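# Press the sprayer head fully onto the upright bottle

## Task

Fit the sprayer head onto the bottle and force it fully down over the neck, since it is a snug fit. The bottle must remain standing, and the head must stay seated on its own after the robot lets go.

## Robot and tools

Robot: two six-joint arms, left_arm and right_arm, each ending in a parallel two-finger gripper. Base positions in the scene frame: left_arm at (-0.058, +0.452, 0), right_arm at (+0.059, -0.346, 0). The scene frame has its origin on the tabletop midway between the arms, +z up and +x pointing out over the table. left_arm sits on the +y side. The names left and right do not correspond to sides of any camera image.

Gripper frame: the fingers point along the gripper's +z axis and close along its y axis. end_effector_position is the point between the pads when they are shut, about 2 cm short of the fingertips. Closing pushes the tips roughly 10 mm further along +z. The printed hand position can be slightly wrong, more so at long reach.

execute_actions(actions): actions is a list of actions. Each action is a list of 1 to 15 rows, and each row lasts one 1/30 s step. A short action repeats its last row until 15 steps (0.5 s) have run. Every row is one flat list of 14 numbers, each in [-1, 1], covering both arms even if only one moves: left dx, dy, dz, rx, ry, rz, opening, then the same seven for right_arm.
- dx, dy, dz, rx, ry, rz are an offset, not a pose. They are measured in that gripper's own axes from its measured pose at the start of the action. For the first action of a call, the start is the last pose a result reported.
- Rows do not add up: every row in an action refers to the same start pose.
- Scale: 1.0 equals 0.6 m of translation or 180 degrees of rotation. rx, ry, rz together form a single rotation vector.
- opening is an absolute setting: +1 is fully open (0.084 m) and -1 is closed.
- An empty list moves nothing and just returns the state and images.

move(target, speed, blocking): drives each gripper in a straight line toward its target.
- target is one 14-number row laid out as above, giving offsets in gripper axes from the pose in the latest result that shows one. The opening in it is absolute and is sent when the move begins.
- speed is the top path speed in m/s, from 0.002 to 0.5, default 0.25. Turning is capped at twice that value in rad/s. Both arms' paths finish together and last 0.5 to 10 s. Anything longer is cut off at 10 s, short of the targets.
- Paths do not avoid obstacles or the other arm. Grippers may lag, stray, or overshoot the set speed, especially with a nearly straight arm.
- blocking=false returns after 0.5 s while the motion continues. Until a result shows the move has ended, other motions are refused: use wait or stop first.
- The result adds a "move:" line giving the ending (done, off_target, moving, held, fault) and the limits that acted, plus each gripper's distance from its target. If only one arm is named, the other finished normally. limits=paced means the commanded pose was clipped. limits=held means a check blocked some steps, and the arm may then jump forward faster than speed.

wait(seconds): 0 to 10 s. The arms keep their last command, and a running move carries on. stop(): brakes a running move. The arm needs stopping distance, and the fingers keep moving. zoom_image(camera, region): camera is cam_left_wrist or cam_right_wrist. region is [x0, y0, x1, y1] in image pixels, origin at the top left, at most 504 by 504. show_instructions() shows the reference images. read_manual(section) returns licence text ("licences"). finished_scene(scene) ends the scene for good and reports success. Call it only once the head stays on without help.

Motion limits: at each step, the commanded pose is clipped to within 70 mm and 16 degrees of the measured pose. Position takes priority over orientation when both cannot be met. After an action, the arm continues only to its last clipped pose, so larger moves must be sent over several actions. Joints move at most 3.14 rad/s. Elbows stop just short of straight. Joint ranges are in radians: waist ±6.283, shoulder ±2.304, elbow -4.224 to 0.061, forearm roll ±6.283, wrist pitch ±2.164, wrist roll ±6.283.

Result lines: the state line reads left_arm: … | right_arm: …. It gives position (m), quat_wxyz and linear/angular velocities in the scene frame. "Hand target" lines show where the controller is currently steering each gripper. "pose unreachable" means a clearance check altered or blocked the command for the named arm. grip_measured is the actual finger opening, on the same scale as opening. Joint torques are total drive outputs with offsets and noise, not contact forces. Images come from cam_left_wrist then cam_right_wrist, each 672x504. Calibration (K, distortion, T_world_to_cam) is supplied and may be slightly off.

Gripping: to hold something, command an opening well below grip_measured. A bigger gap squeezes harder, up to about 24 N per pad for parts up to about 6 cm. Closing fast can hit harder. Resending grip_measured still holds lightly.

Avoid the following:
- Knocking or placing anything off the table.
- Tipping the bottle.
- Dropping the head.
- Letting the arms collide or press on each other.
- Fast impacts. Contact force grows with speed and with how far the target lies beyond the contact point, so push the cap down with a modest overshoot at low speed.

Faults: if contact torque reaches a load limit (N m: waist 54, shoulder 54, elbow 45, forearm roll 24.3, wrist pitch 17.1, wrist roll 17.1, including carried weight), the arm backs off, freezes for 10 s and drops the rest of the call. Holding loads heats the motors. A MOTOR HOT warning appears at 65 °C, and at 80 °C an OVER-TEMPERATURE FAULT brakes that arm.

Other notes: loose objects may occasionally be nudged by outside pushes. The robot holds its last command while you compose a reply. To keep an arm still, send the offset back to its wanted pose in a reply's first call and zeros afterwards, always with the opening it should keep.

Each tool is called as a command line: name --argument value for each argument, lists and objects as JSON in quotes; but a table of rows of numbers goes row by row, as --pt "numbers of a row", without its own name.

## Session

show_instructions

execute_actions --actions '[]'

Reference images for this scene: manual page 1, manual page 2, manual page 3, manual page 4, manual page 5.

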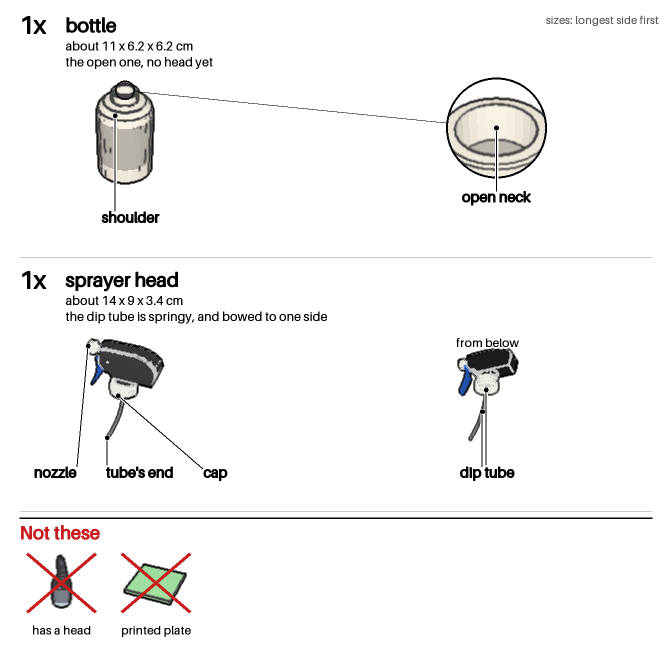

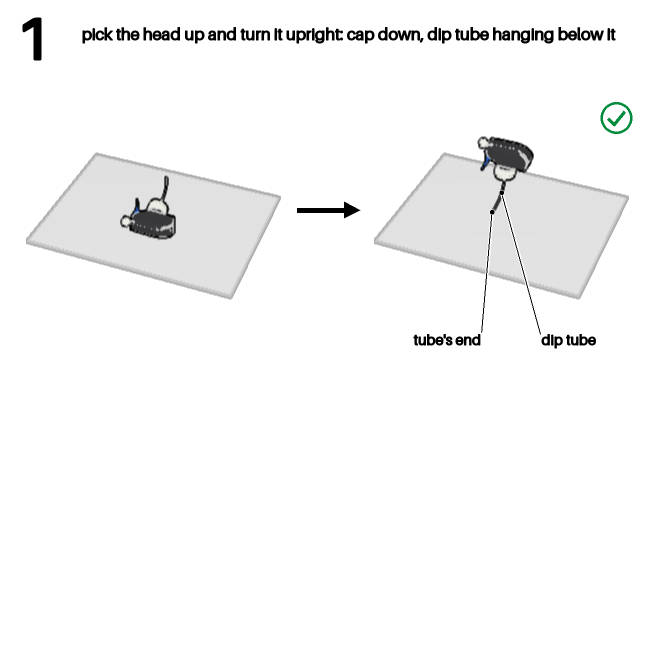

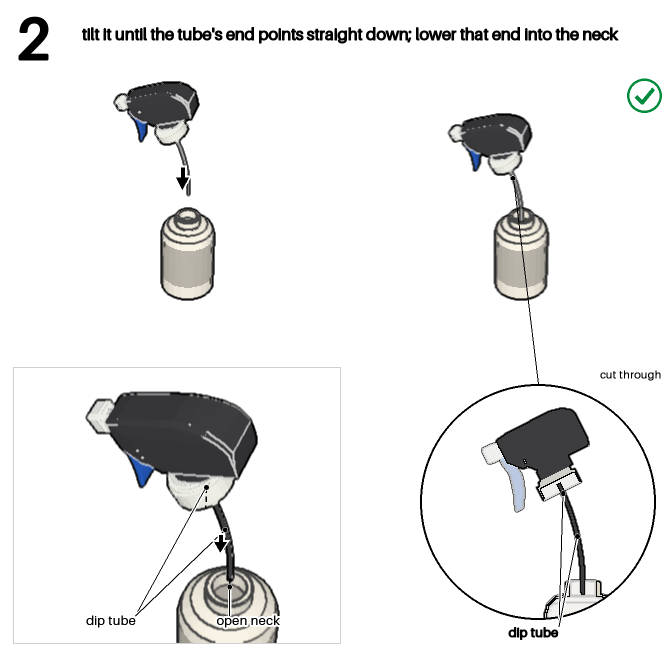

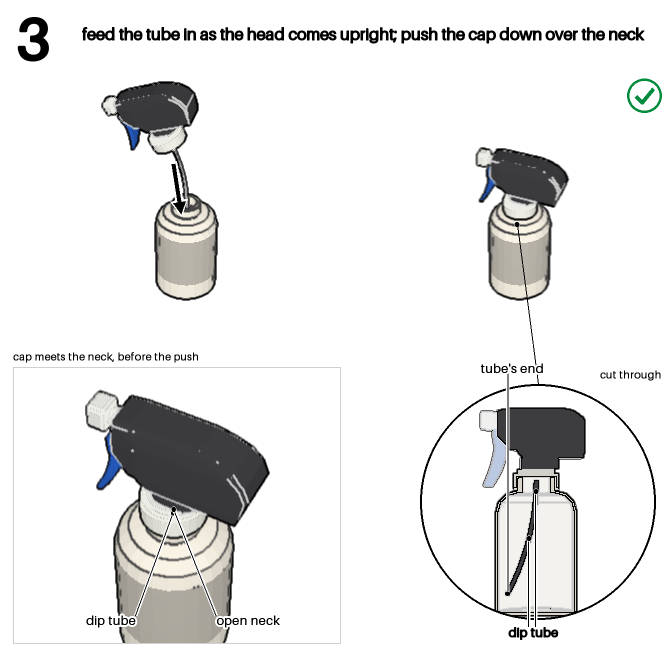

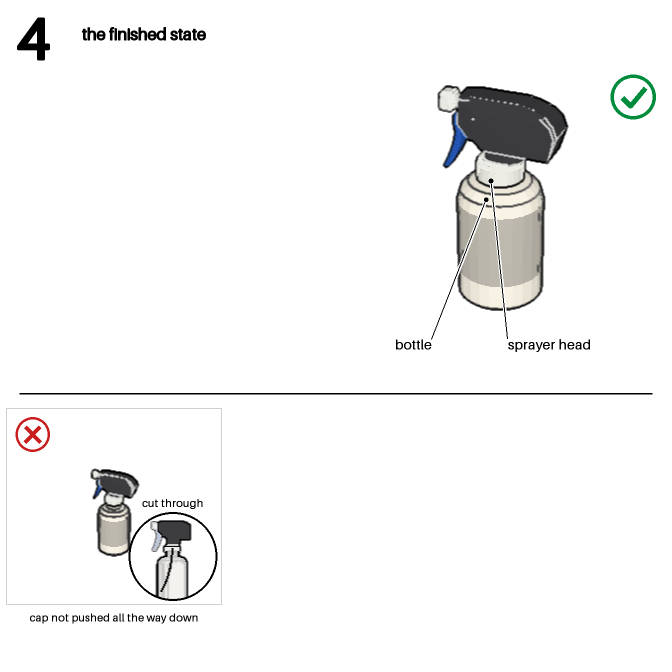

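Scene clock: 0.00 s.
left_arm: end_effector_position=(+0.3203, +0.0397, +0.1725) grip_measured=+1.00 end_effector_quat_wxyz=(+0.201, -0.663, +0.672, +0.263) end_effector_velocity=(-0.000, +0.000, -0.000) end_effector_angular_velocity=(+0.002, +0.001, +0.000) | right_arm: end_effector_position=(+0.4873, -0.4290, +0.2447) grip_measured=+1.00 end_effector_quat_wxyz=(-0.325, +0.540, +0.406, +0.662) end_effector_velocity=(-0.000, +0.000, -0.000) end_effector_angular_velocity=(+0.000, +0.000, +0.001)
Joint positions: left_arm=[-1.123 -0.909 -1.58   0.308 -1.3    0.447  0.084] | right_arm=[-0.598 -0.771 -0.808  1.287 -1.668  2.988  0.084]
Joint velocities: left_arm=[-0.    -0.     0.001 -0.    -0.001 -0.     0.   ] | right_arm=[ 0.001 -0.    -0.    -0.001 -0.     0.     0.   ]
Joint torques (N m, as the arm reports them, + toward a larger angle): no reading
Hand target (left_arm): +0.320, +0.040, +0.173; -0.201, +0.663, -0.672, -0.263
Hand target (right_arm): +0.487, -0.429, +0.245; -0.325, +0.540, +0.406, +0.662
camera_calibration (this result's frames):
cam_left_wrist: T_world_to_cam=[[-0.996783, -0.00412527, 0.0800352, 0.344518], [0.0452021, 0.79572, 0.603975, -0.0838441], [-0.0661772, 0.60565, -0.792974, 0.264302], [0, 0, 0, 1]] pos_world=[0.36469, -0.0919368, 0.232651]
cam_right_wrist: T_world_to_cam=[[0.86649, -0.468134, 0.173338, -0.635465], [0.195429, -0.00140565, -0.980717, 0.210674], [0.459351, 0.883656, 0.090269, 0.266153], [0, 0, 0, 1]] pos_world=[0.387194, -0.532374, 0.292736]

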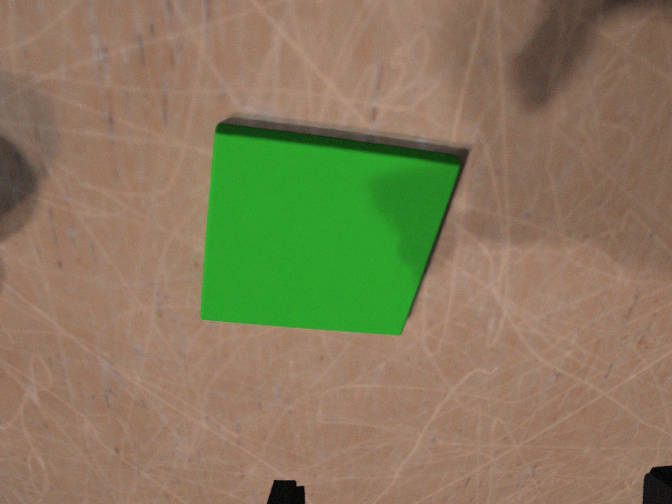

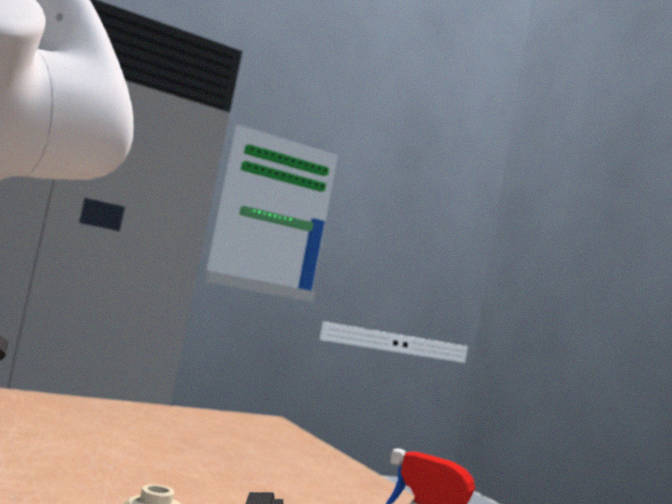

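move --target '[-0.45,-0.12,-0.36,0.028,0.213,-0.004,1,0,0,0,0,0,0,1]'

Scene clock: 2.33 s.
left_arm: end_effector_position=(+0.4198, +0.1190, +0.5020) grip_measured=+1.00 end_effector_quat_wxyz=(+0.001, -0.707, +0.707, +0.001) end_effector_velocity=(+0.001, +0.001, +0.005) end_effector_angular_velocity=(-0.007, -0.005, +0.001) | right_arm: end_effector_position=(+0.4873, -0.4290, +0.2447) grip_measured=+1.00 end_effector_quat_wxyz=(-0.325, +0.540, +0.406, +0.662) end_effector_velocity=(-0.000, +0.001, -0.000) end_effector_angular_velocity=(-0.000, -0.000, +0.004)
Joint positions: left_arm=[-0.776 -0.343 -1.609  0.002 -1.267  0.96   0.084] | right_arm=[-0.598 -0.771 -0.808  1.287 -1.668  2.988  0.084]
Joint velocities: left_arm=[ 0.003  0.003 -0.007 -0.003 -0.002  0.003 -0.   ] | right_arm=[ 0.002  0.     0.    -0.001  0.    -0.     0.   ]
Joint torques (N m, as the arm reports them, + toward a larger angle): left_arm=[-10.26  52.22 -26.46   0.93   0.52  -0.13] | right_arm=[  0.2   38.49 -13.06   0.37  -1.56   0.01]
Hand target (left_arm): +0.420, +0.119, +0.503; -0.001, +0.707, -0.707, -0.000
Hand target (right_arm): +0.487, -0.429, +0.245; -0.325, +0.540, +0.406, +0.662
Off the commanded pose (left_arm): 0.001 m, 0 deg.
Off the commanded pose (right_arm): 0.000 m, 0 deg.
move: done
camera_calibration (this result's frames):
cam_left_wrist: T_world_to_cam=[[-0.99989, 0.00524863, -0.0138999, 0.464933], [0.00546793, 0.99986, -0.0157864, -0.0469324], [0.0138151, -0.0158607, -0.999779, 0.628309], [0, 0, 0, 1]] pos_world=[0.456458, 0.054451, 0.633892]
cam_right_wrist: T_world_to_cam=[[0.86649, -0.468134, 0.173338, -0.635465], [0.195429, -0.00140579, -0.980717, 0.210674], [0.459351, 0.883656, 0.0902689, 0.266153], [0, 0, 0, 1]] pos_world=[0.387194, -0.532374, 0.292736]

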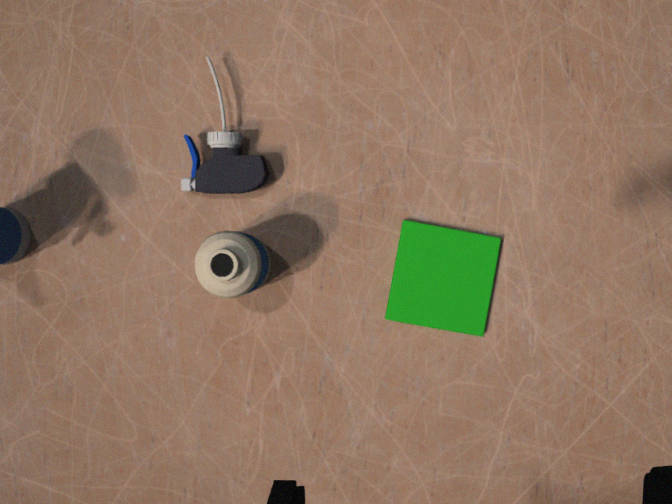

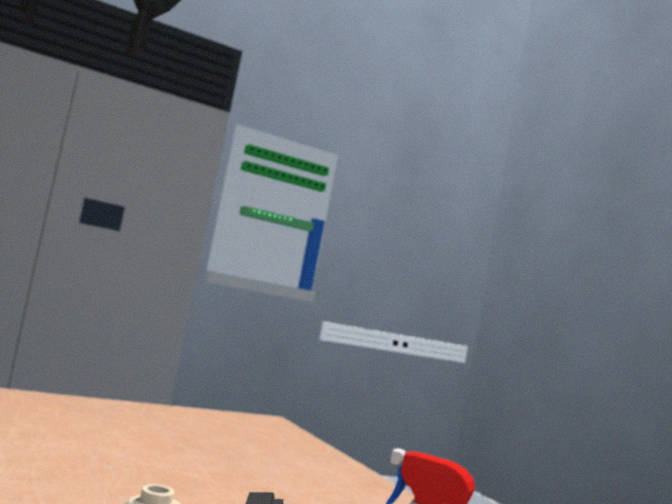

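move --target '[-0.3,0,0,0,0,-0.5,0.5,-0.197,-0.172,0.565,0.171,-0.501,-0.068,0]' --speed 0.2

Scene clock: 7.73 s.
left_arm: end_effector_position=(+0.4192, +0.2992, +0.5025) grip_measured=+0.49 end_effector_quat_wxyz=(-0.002, +1.000, -0.000, +0.000) end_effector_velocity=(+0.000, -0.000, -0.000) end_effector_angular_velocity=(-0.001, +0.000, +0.002) | right_arm: end_effector_position=(+0.5743, -0.0795, +0.1411) grip_measured=-0.01 end_effector_quat_wxyz=(-0.000, +0.708, +0.706, +0.003) end_effector_velocity=(+0.000, -0.000, -0.000) end_effector_angular_velocity=(-0.006, +0.001, -0.001)
Joint positions: left_arm=[-0.478 -0.127 -1.351  0.003 -1.225 -0.313  0.065] | right_arm=[ 0.635 -0.641 -1.173  0.005 -0.526  5.187  0.044]
Joint velocities: left_arm=[ 0.    -0.    -0.    -0.001 -0.    -0.002  0.   ] | right_arm=[ 0.001 -0.003 -0.004 -0.011 -0.004  0.011 -0.   ]
Joint torques (N m, as the arm reports them, + toward a larger angle): left_arm=[ -7.85  41.81 -25.45   0.29   0.52   0.07] | right_arm=[ -0.36  42.53 -21.87   0.48  -0.01  -0.15]
Hand target (left_arm): +0.419, +0.299, +0.503; -0.002, +1.000, +0.000, +0.000
Hand target (right_arm): +0.574, -0.079, +0.141; -0.000, +0.708, +0.706, +0.003
Off the commanded pose (left_arm): 0.001 m, 0 deg.
Off the commanded pose (right_arm): 0.003 m, 0 deg.
move: done
camera_calibration (this result's frames):
cam_left_wrist: T_world_to_cam=[[-0.00538259, -0.999837, -0.0172582, 0.348973], [-0.99982, 0.00569529, -0.0181216, 0.492996], [0.018217, 0.0171575, -0.999687, 0.619951], [0, 0, 0, 1]] pos_world=[0.483492, 0.335471, 0.634714]
cam_right_wrist: T_world_to_cam=[[0.999766, -0.0162346, 0.0143024, -0.547514], [-0.0161369, -0.999846, -0.00692247, -0.00270995], [0.0144125, 0.00669006, -0.999874, 0.26641], [0, 0, 0, 1]] pos_world=[0.543503, -0.0133805, 0.274188]

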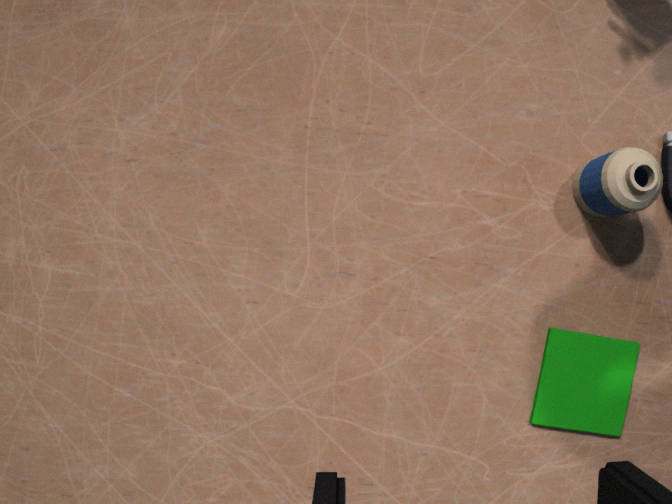

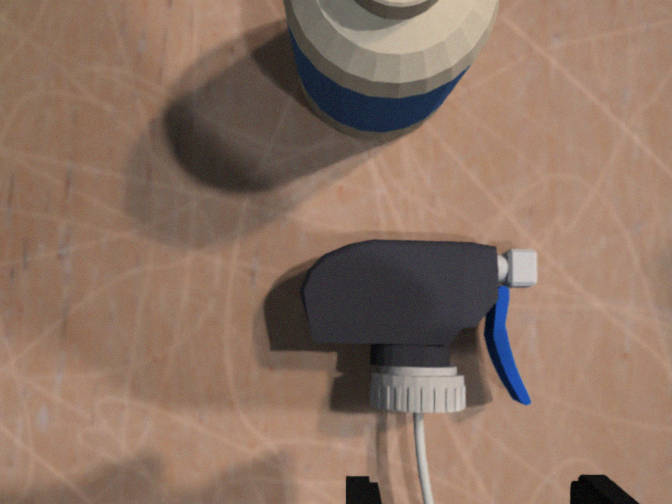

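move --target '[0,0,0,0,0,0,0.5,0.005,0.001,0.12,0,0,0,0]' --speed 0.1

move --target '[0,0,0,0,0,0,0.5,0,0,0.073,0,0,0,0]' --speed 0.03

move --target '[0,0,0,0,0,0,0.5,0,0,0,0,0,0,-1]'

move --target '[0,0,0,0,0,0,0.5,0,0,-0.2,0,0,0,-1]' --speed 0.1

move --target '[0,0,0,0,0,0,0.5,0.1,-0.1,-0.17,0,0.52,0,-1]' --speed 0.15

Scene clock: 9.40 s.
left_arm: end_effector_position=(+0.4192, +0.2992, +0.5025) grip_measured=+0.49 end_effector_quat_wxyz=(-0.002, +1.000, -0.000, +0.000) end_effector_velocity=(+0.000, -0.000, +0.001) end_effector_angular_velocity=(-0.001, -0.002, -0.001) | right_arm: end_effector_position=(+0.5753, -0.0762, +0.0694) grip_measured=-0.01 end_effector_quat_wxyz=(-0.000, +0.708, +0.706, +0.003) end_effector_velocity=(-0.001, +0.000, -0.002) end_effector_angular_velocity=(-0.001, +0.002, +0.001)
Joint positions: left_arm=[-0.478 -0.127 -1.351  0.003 -1.225 -0.313  0.065] | right_arm=[ 0.639 -0.772 -1.186  0.006 -0.408  5.19   0.044]
Joint velocities: left_arm=[ 0.     0.    -0.002 -0.     0.     0.001  0.   ] | right_arm=[ 0.001 -0.003  0.    -0.     0.001  0.    -0.   ]
Joint torques (N m, as the arm reports them, + toward a larger angle): left_arm=[ -9.64  43.   -26.13   2.21   0.44   0.08] | right_arm=[ -0.44  45.86 -20.09   0.51  -0.03  -0.05]
Hand target (left_arm): +0.419, +0.299, +0.503; -0.002, +1.000, -0.000, +0.000
Hand target (right_arm): +0.575, -0.076, +0.069; -0.000, +0.708, +0.706, +0.003
Off the commanded pose (left_arm): 0.000 m, 0 deg.
Off the commanded pose (right_arm): 0.000 m, 0 deg.
move: done
camera_calibration (this result's frames):
cam_left_wrist: T_world_to_cam=[[-0.00538233, -0.999837, -0.0172582, 0.348973], [-0.99982, 0.00569503, -0.0181218, 0.492996], [0.0182171, 0.0171575, -0.999687, 0.619951], [0, 0, 0, 1]] pos_world=[0.483492, 0.335471, 0.634714]
cam_right_wrist: T_world_to_cam=[[0.999757, -0.0163505, 0.0147531, -0.54746], [-0.0162493, -0.999844, -0.00695625, 0.000157002], [0.0148645, 0.00671484, -0.999867, 0.194378], [0, 0, 0, 1]] pos_world=[0.54444, -0.0100995, 0.20243]

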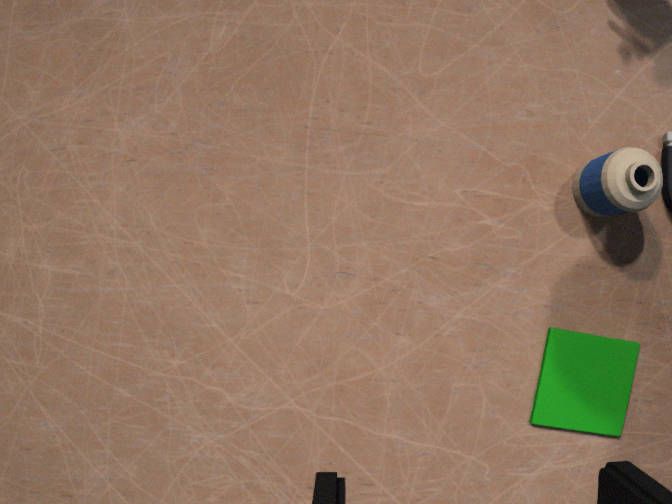

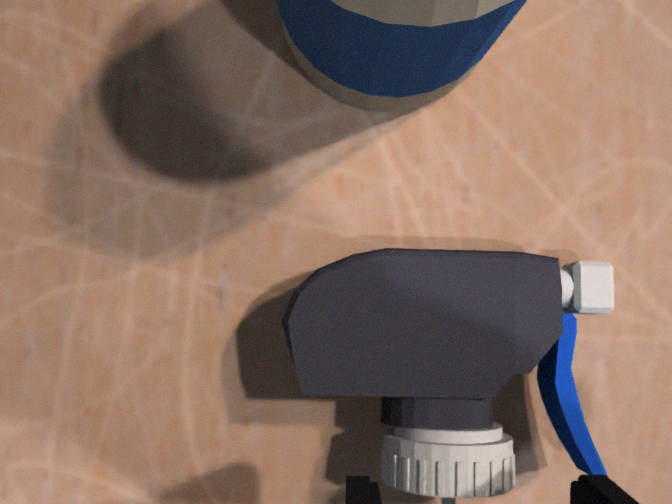

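Scene clock: 11.17 s.
left_arm: end_effector_position=(+0.4192, +0.2992, +0.5025) grip_measured=+0.49 end_effector_quat_wxyz=(-0.002, +1.000, -0.000, +0.000) end_effector_velocity=(-0.000, -0.000, +0.000) end_effector_angular_velocity=(+0.000, +0.000, -0.000) | right_arm: end_effector_position=(+0.5756, -0.0761, +0.0257) grip_measured=-0.01 end_effector_quat_wxyz=(-0.000, +0.708, +0.706, +0.003) end_effector_velocity=(+0.001, -0.001, -0.000) end_effector_angular_velocity=(+0.001, -0.001, -0.002)
Joint positions: left_arm=[-0.478 -0.127 -1.351  0.003 -1.225 -0.313  0.065] | right_arm=[ 0.639 -0.857 -1.205  0.007 -0.342  5.19   0.044]
Joint velocities: left_arm=[-0.  0.  0. -0. -0.  0.  0.] | right_arm=[-0.001 -0.001 -0.001  0.     0.001 -0.     0.   ]
Joint torques (N m, as the arm reports them, + toward a larger angle): left_arm=[-11.39  46.04 -26.01   1.01   0.51   0.17] | right_arm=[  0.42  46.32 -19.06   0.     0.07  -0.07]
Hand target (left_arm): +0.419, +0.299, +0.503; -0.002, +1.000, -0.000, +0.000
Hand target (right_arm): +0.576, -0.076, +0.026; -0.000, +0.708, +0.706, +0.003
Off the commanded pose (left_arm): 0.000 m, 0 deg.
Off the commanded pose (right_arm): 0.000 m, 0 deg.
move: done
camera_calibration (this result's frames):
cam_left_wrist: T_world_to_cam=[[-0.00538233, -0.999837, -0.0172582, 0.348973], [-0.99982, 0.00569504, -0.0181217, 0.492996], [0.018217, 0.0171576, -0.999687, 0.619951], [0, 0, 0, 1]] pos_world=[0.483492, 0.335471, 0.634714]
cam_right_wrist: T_world_to_cam=[[0.999754, -0.0163998, 0.0149206, -0.547033], [-0.0162982, -0.999843, -0.00690914, 0.0000415769], [0.0150316, 0.00666426, -0.999865, 0.150574], [0, 0, 0, 1]] pos_world=[0.544635, -0.00993314, 0.158716]

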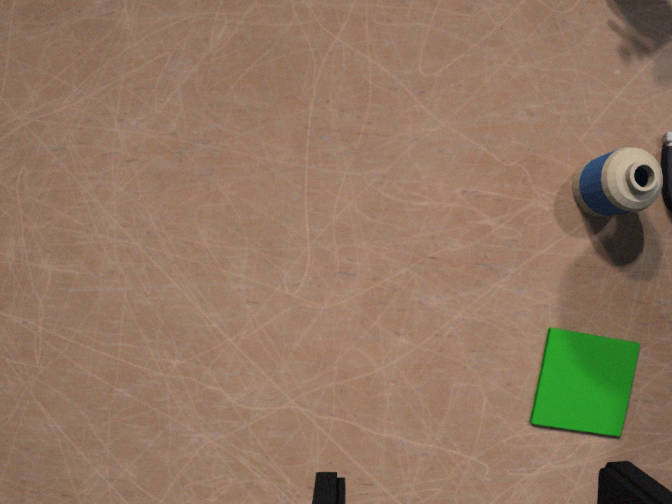

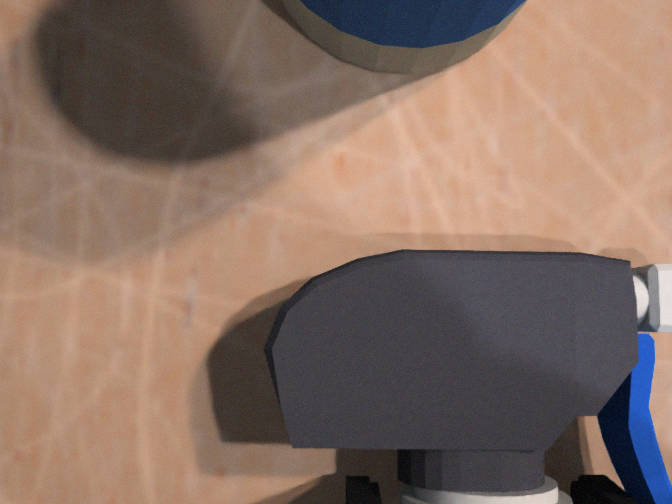

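Scene clock: 11.67 s.
left_arm: end_effector_position=(+0.4192, +0.2992, +0.5025) grip_measured=+0.49 end_effector_quat_wxyz=(-0.002, +1.000, -0.000, +0.000) end_effector_velocity=(-0.000, -0.000, -0.001) end_effector_angular_velocity=(+0.000, +0.002, -0.001) | right_arm: end_effector_position=(+0.5756, -0.0761, +0.0257) grip_measured=-0.22 end_effector_quat_wxyz=(-0.000, +0.708, +0.706, +0.003) end_effector_velocity=(+0.000, -0.001, -0.000) end_effector_angular_velocity=(-0.000, +0.000, -0.001)
Joint positions: left_arm=[-0.478 -0.127 -1.351  0.003 -1.225 -0.313  0.065] | right_arm=[ 0.639 -0.857 -1.205  0.007 -0.342  5.19   0.034]
Joint velocities: left_arm=[-0.    -0.001  0.001 -0.     0.     0.001 -0.   ] | right_arm=[-0.001 -0.     0.     0.    -0.    -0.    -0.   ]
Joint torques (N m, as the arm reports them, + toward a larger angle): left_arm=[-10.    41.42 -24.37   1.09   0.62   0.  ] | right_arm=[  0.45  45.51 -18.68   0.47  -0.08  -0.08]
Hand target (left_arm): +0.419, +0.299, +0.503; -0.002, +1.000, -0.000, +0.000
Hand target (right_arm): +0.576, -0.076, +0.026; -0.000, +0.708, +0.706, +0.003
Off the commanded pose (left_arm): 0.000 m, 0 deg.
Off the commanded pose (right_arm): 0.000 m, 0 deg.
move: done
camera_calibration (this result's frames):
cam_left_wrist: T_world_to_cam=[[-0.00538215, -0.999837, -0.0172582, 0.348972], [-0.99982, 0.00569486, -0.0181217, 0.492996], [0.018217, 0.0171575, -0.999687, 0.619951], [0, 0, 0, 1]] pos_world=[0.483492, 0.335471, 0.634714]
cam_right_wrist: T_world_to_cam=[[0.999753, -0.0164034, 0.0149699, -0.547055], [-0.016301, -0.999843, -0.00693557, 0.0000537366], [0.0150813, 0.00668983, -0.999864, 0.150563], [0, 0, 0, 1]] pos_world=[0.54465, -0.00992706, 0.158732]

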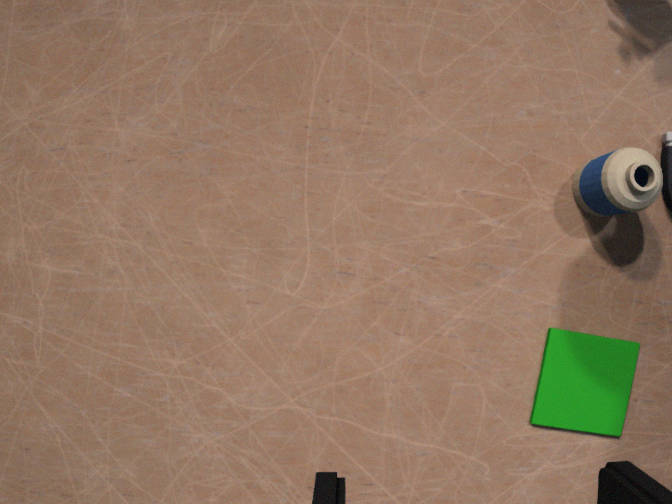

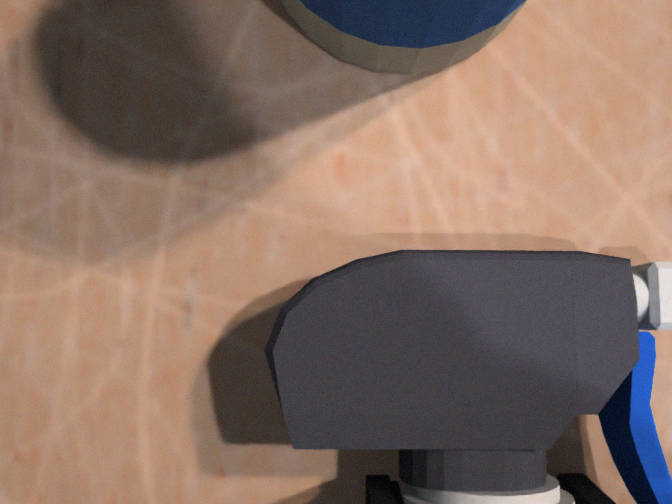

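Scene clock: 13.23 s.
left_arm: end_effector_position=(+0.4192, +0.2992, +0.5025) grip_measured=+0.49 end_effector_quat_wxyz=(-0.002, +1.000, -0.000, +0.000) end_effector_velocity=(+0.000, -0.000, -0.000) end_effector_angular_velocity=(+0.000, -0.000, -0.000) | right_arm: end_effector_position=(+0.5749, -0.0765, +0.1454) grip_measured=-0.22 end_effector_quat_wxyz=(-0.000, +0.708, +0.706, +0.003) end_effector_velocity=(-0.000, +0.001, +0.002) end_effector_angular_velocity=(+0.000, -0.001, +0.001)
Joint positions: left_arm=[-0.478 -0.127 -1.351  0.003 -1.225 -0.313  0.065] | right_arm=[ 0.639 -0.638 -1.18   0.005 -0.536  5.191  0.034]
Joint velocities: left_arm=[-0.    -0.001  0.     0.     0.001  0.     0.   ] | right_arm=[ 0.001  0.003 -0.    -0.    -0.002  0.    -0.   ]
Joint torques (N m, as the arm reports them, + toward a larger angle): left_arm=[ -9.87  45.16 -25.63   2.52   0.74   0.15] | right_arm=[  0.53  44.35 -22.1    0.84   0.1   -0.09]
Hand target (left_arm): +0.419, +0.299, +0.503; -0.002, +1.000, -0.000, +0.000
Hand target (right_arm): +0.575, -0.076, +0.146; -0.000, +0.708, +0.706, +0.003
Off the commanded pose (left_arm): 0.000 m, 0 deg.
Off the commanded pose (right_arm): 0.000 m, 0 deg.
move: done
camera_calibration (this result's frames):
cam_left_wrist: T_world_to_cam=[[-0.00538219, -0.999837, -0.0172582, 0.348972], [-0.99982, 0.0056949, -0.0181218, 0.492996], [0.0182171, 0.0171575, -0.999687, 0.619951], [0, 0, 0, 1]] pos_world=[0.483492, 0.335471, 0.634714]
cam_right_wrist: T_world_to_cam=[[0.999765, -0.0162342, 0.0143996, -0.548134], [-0.0161344, -0.999845, -0.007017, 0.000336861], [0.0145113, 0.00678302, -0.999872, 0.270621], [0, 0, 0, 1]] pos_world=[0.544084, -0.0103973, 0.278481]

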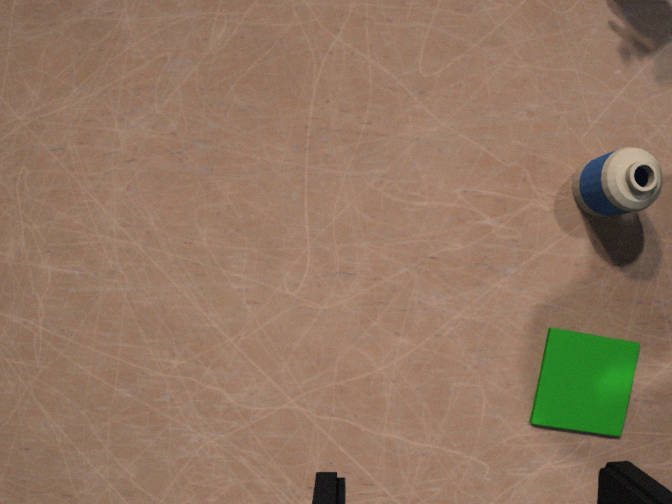

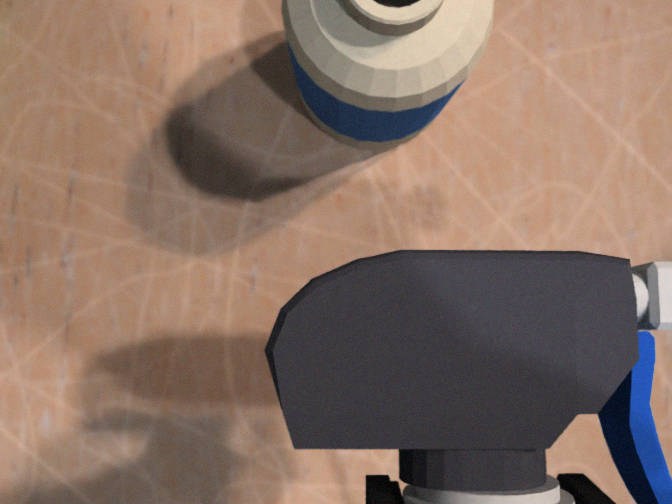

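Scene clock: 19.07 s.
left_arm: end_effector_position=(+0.4192, +0.2992, +0.5025) grip_measured=+0.49 end_effector_quat_wxyz=(-0.002, +1.000, -0.000, +0.000) end_effector_velocity=(-0.000, +0.000, +0.000) end_effector_angular_velocity=(+0.000, +0.000, +0.000) | right_arm: end_effector_position=(+0.5150, -0.0176, +0.2471) grip_measured=-0.22 end_effector_quat_wxyz=(+0.515, -0.483, -0.484, -0.516) end_effector_velocity=(-0.001, +0.001, +0.000) end_effector_angular_velocity=(+0.004, +0.000, +0.003)
Joint positions: left_arm=[-0.478 -0.127 -1.351  0.003 -1.225 -0.313  0.065] | right_arm=[ 0.342 -0.78  -0.874  1.759 -1.618  3.233  0.034]
Joint velocities: left_arm=[ 0.     0.    -0.     0.    -0.001 -0.     0.   ] | right_arm=[ 0.002 -0.002 -0.    -0.001 -0.005 -0.002  0.   ]
Joint torques (N m, as the arm reports them, + toward a larger angle): left_arm=[ -7.64  44.83 -26.3    1.48   0.83   0.26] | right_arm=[ -0.49  41.55 -15.14   0.01  -1.56   0.01]
Hand target (left_arm): +0.419, +0.299, +0.503; -0.002, +1.000, -0.000, +0.000
Hand target (right_arm): +0.515, -0.018, +0.247; +0.516, -0.483, -0.484, -0.516
Off the commanded pose (left_arm): 0.000 m, 0 deg.
Off the commanded pose (right_arm): 0.001 m, 0 deg.
move: done
camera_calibration (this result's frames):
cam_left_wrist: T_world_to_cam=[[-0.00538218, -0.999837, -0.0172582, 0.348972], [-0.99982, 0.00569489, -0.0181216, 0.492996], [0.018217, 0.0171575, -0.999687, 0.619951], [0, 0, 0, 1]] pos_world=[0.483492, 0.335471, 0.634714]
cam_right_wrist: T_world_to_cam=[[0.999877, -0.00988209, -0.012218, -0.482088], [-0.0115369, 0.066265, -0.997735, 0.320168], [0.0106693, 0.997753, 0.0661428, 0.128714], [0, 0, 0, 1]] pos_world=[0.484349, -0.154405, 0.305039]

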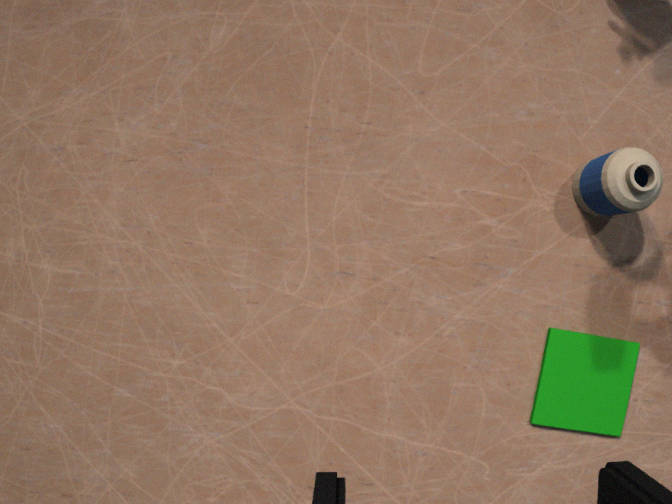

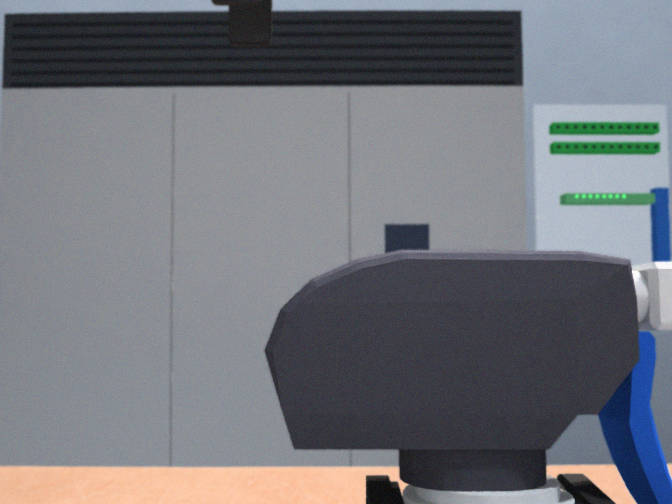

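Left to (.513,-.010,.38).

move --target '[0.156,0.515,0.2,0,0,0,0.5,0,0,0,0,0,0,-1]'

move --target '[0,0,0.14,0,0,0,0.5,0,0,0,0,0,0,-1]' --speed 0.07

Scene clock: 21.23 s.
left_arm: end_effector_position=(+0.5134, -0.0092, +0.3816) grip_measured=+0.49 end_effector_quat_wxyz=(-0.001, +1.000, +0.000, +0.000) end_effector_velocity=(-0.000, -0.001, -0.002) end_effector_angular_velocity=(+0.004, +0.004, -0.000) | right_arm: end_effector_position=(+0.5150, -0.0176, +0.2471) grip_measured=-0.22 end_effector_quat_wxyz=(+0.515, -0.483, -0.484, -0.516) end_effector_velocity=(-0.001, +0.001, +0.000) end_effector_angular_velocity=(+0.000, -0.000, +0.002)
Joint positions: left_arm=[-0.846 -0.811 -2.03   0.002 -1.219 -0.681  0.065] | right_arm=[ 0.342 -0.78  -0.874  1.759 -1.618  3.233  0.034]
Joint velocities: left_arm=[-0.002 -0.008 -0.008  0.    -0.006 -0.002 -0.   ] | right_arm=[ 0.002  0.     0.    -0.    -0.    -0.    -0.   ]
Joint torques (N m, as the arm reports them, + toward a larger angle): left_arm=[ -9.33  74.23 -24.45   2.42   0.61  -0.05] | right_arm=[  0.48  40.53 -15.41   0.21  -1.7   -0.1 ]
Hand target (left_arm): +0.513, -0.009, +0.381; -0.001, +1.000, -0.000, -0.000
Hand target (right_arm): +0.515, -0.018, +0.247; +0.515, -0.483, -0.484, -0.516
Off the commanded pose (left_arm): 0.001 m, 0 deg.
Off the commanded pose (right_arm): 0.000 m, 0 deg.
move: done
camera_calibration (this result's frames):
cam_left_wrist: T_world_to_cam=[[-0.00519798, -0.999863, -0.0157076, 0.0383798], [-0.999817, 0.00548583, -0.0183383, 0.586837], [0.018422, 0.0156094, -0.999708, 0.502553], [0, 0, 0, 1]] pos_world=[0.577671, 0.0273107, 0.513771]
cam_right_wrist: T_world_to_cam=[[0.999877, -0.00988204, -0.0122183, -0.482088], [-0.0115372, 0.066265, -0.997735, 0.320168], [0.0106693, 0.997753, 0.0661428, 0.128714], [0, 0, 0, 1]] pos_world=[0.484349, -0.154405, 0.305039]

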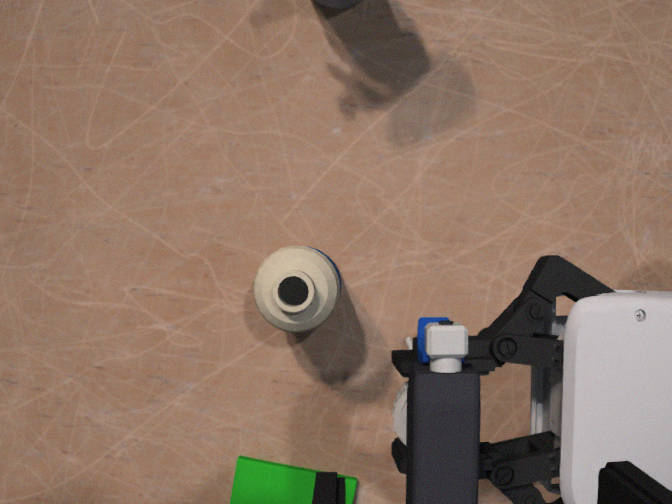

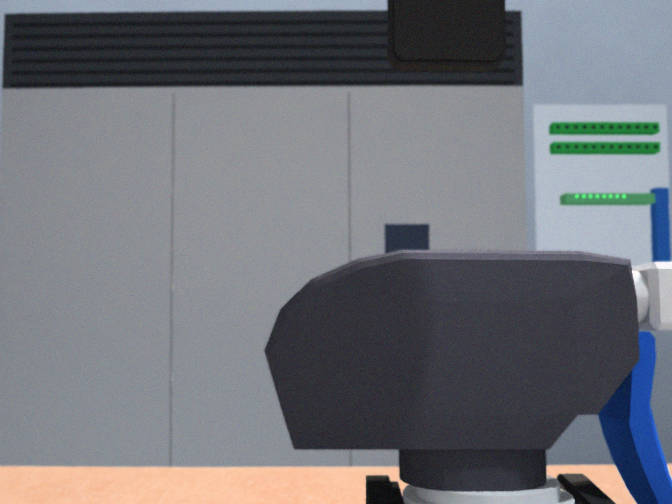

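Scene clock: 22.77 s.
left_arm: end_effector_position=(+0.5134, -0.0091, +0.2979) grip_measured=+0.49 end_effector_quat_wxyz=(-0.001, +1.000, -0.000, +0.000) end_effector_velocity=(+0.000, -0.000, -0.001) end_effector_angular_velocity=(-0.001, -0.001, +0.001) | right_arm: end_effector_position=(+0.5150, -0.0176, +0.2471) grip_measured=-0.22 end_effector_quat_wxyz=(+0.515, -0.483, -0.484, -0.516) end_effector_velocity=(+0.000, -0.001, -0.000) end_effector_angular_velocity=(-0.000, +0.000, -0.001)
Joint positions: left_arm=[-0.846 -0.839 -1.888  0.002 -1.05  -0.681  0.065] | right_arm=[ 0.342 -0.78  -0.874  1.759 -1.618  3.233  0.034]
Joint velocities: left_arm=[ 0.    -0.001  0.    -0.     0.002 -0.001  0.   ] | right_arm=[-0.001 -0.    -0.    -0.     0.     0.    -0.   ]
Joint torques (N m, as the arm reports them, + toward a larger angle): left_arm=[-10.88  73.89 -25.84   0.65   0.41   0.25] | right_arm=[ -0.05  40.46 -15.4    0.12  -1.6   -0.06]
Hand target (left_arm): +0.513, -0.009, +0.298; -0.001, +1.000, -0.000, +0.000
Hand target (right_arm): +0.515, -0.018, +0.247; +0.515, -0.483, -0.484, -0.516
Off the commanded pose (left_arm): 0.000 m, 0 deg.
Off the commanded pose (right_arm): 0.000 m, 0 deg.
move: done
camera_calibration (this result's frames):
cam_left_wrist: T_world_to_cam=[[-0.00539833, -0.999866, -0.0154265, 0.0371345], [-0.999812, 0.00568422, -0.018549, 0.585306], [0.0186342, 0.0153235, -0.999709, 0.418732], [0, 0, 0, 1]] pos_world=[0.577594, 0.027386, 0.43004]
cam_right_wrist: T_world_to_cam=[[0.999877, -0.009882, -0.0122182, -0.482088], [-0.0115371, 0.0662651, -0.997735, 0.320168], [0.0106693, 0.997753, 0.0661429, 0.128714], [0, 0, 0, 1]] pos_world=[0.484349, -0.154405, 0.305039]

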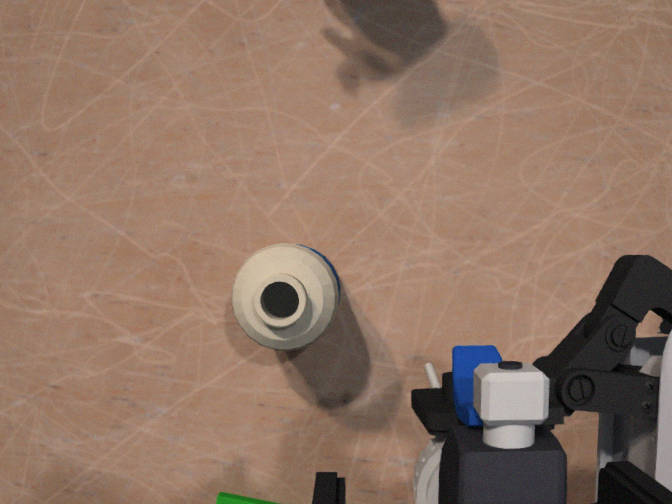

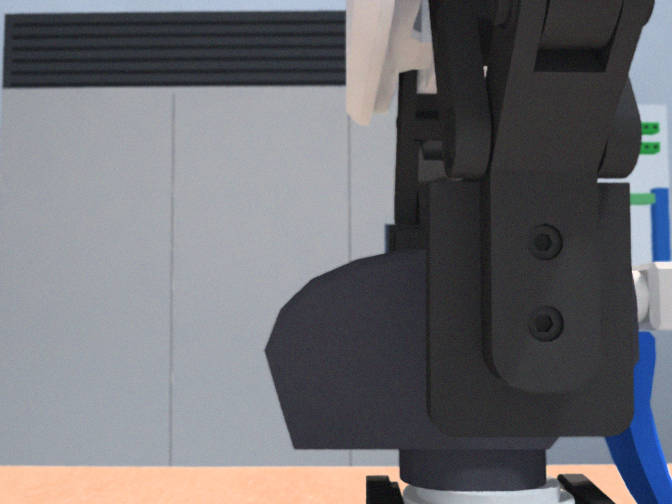

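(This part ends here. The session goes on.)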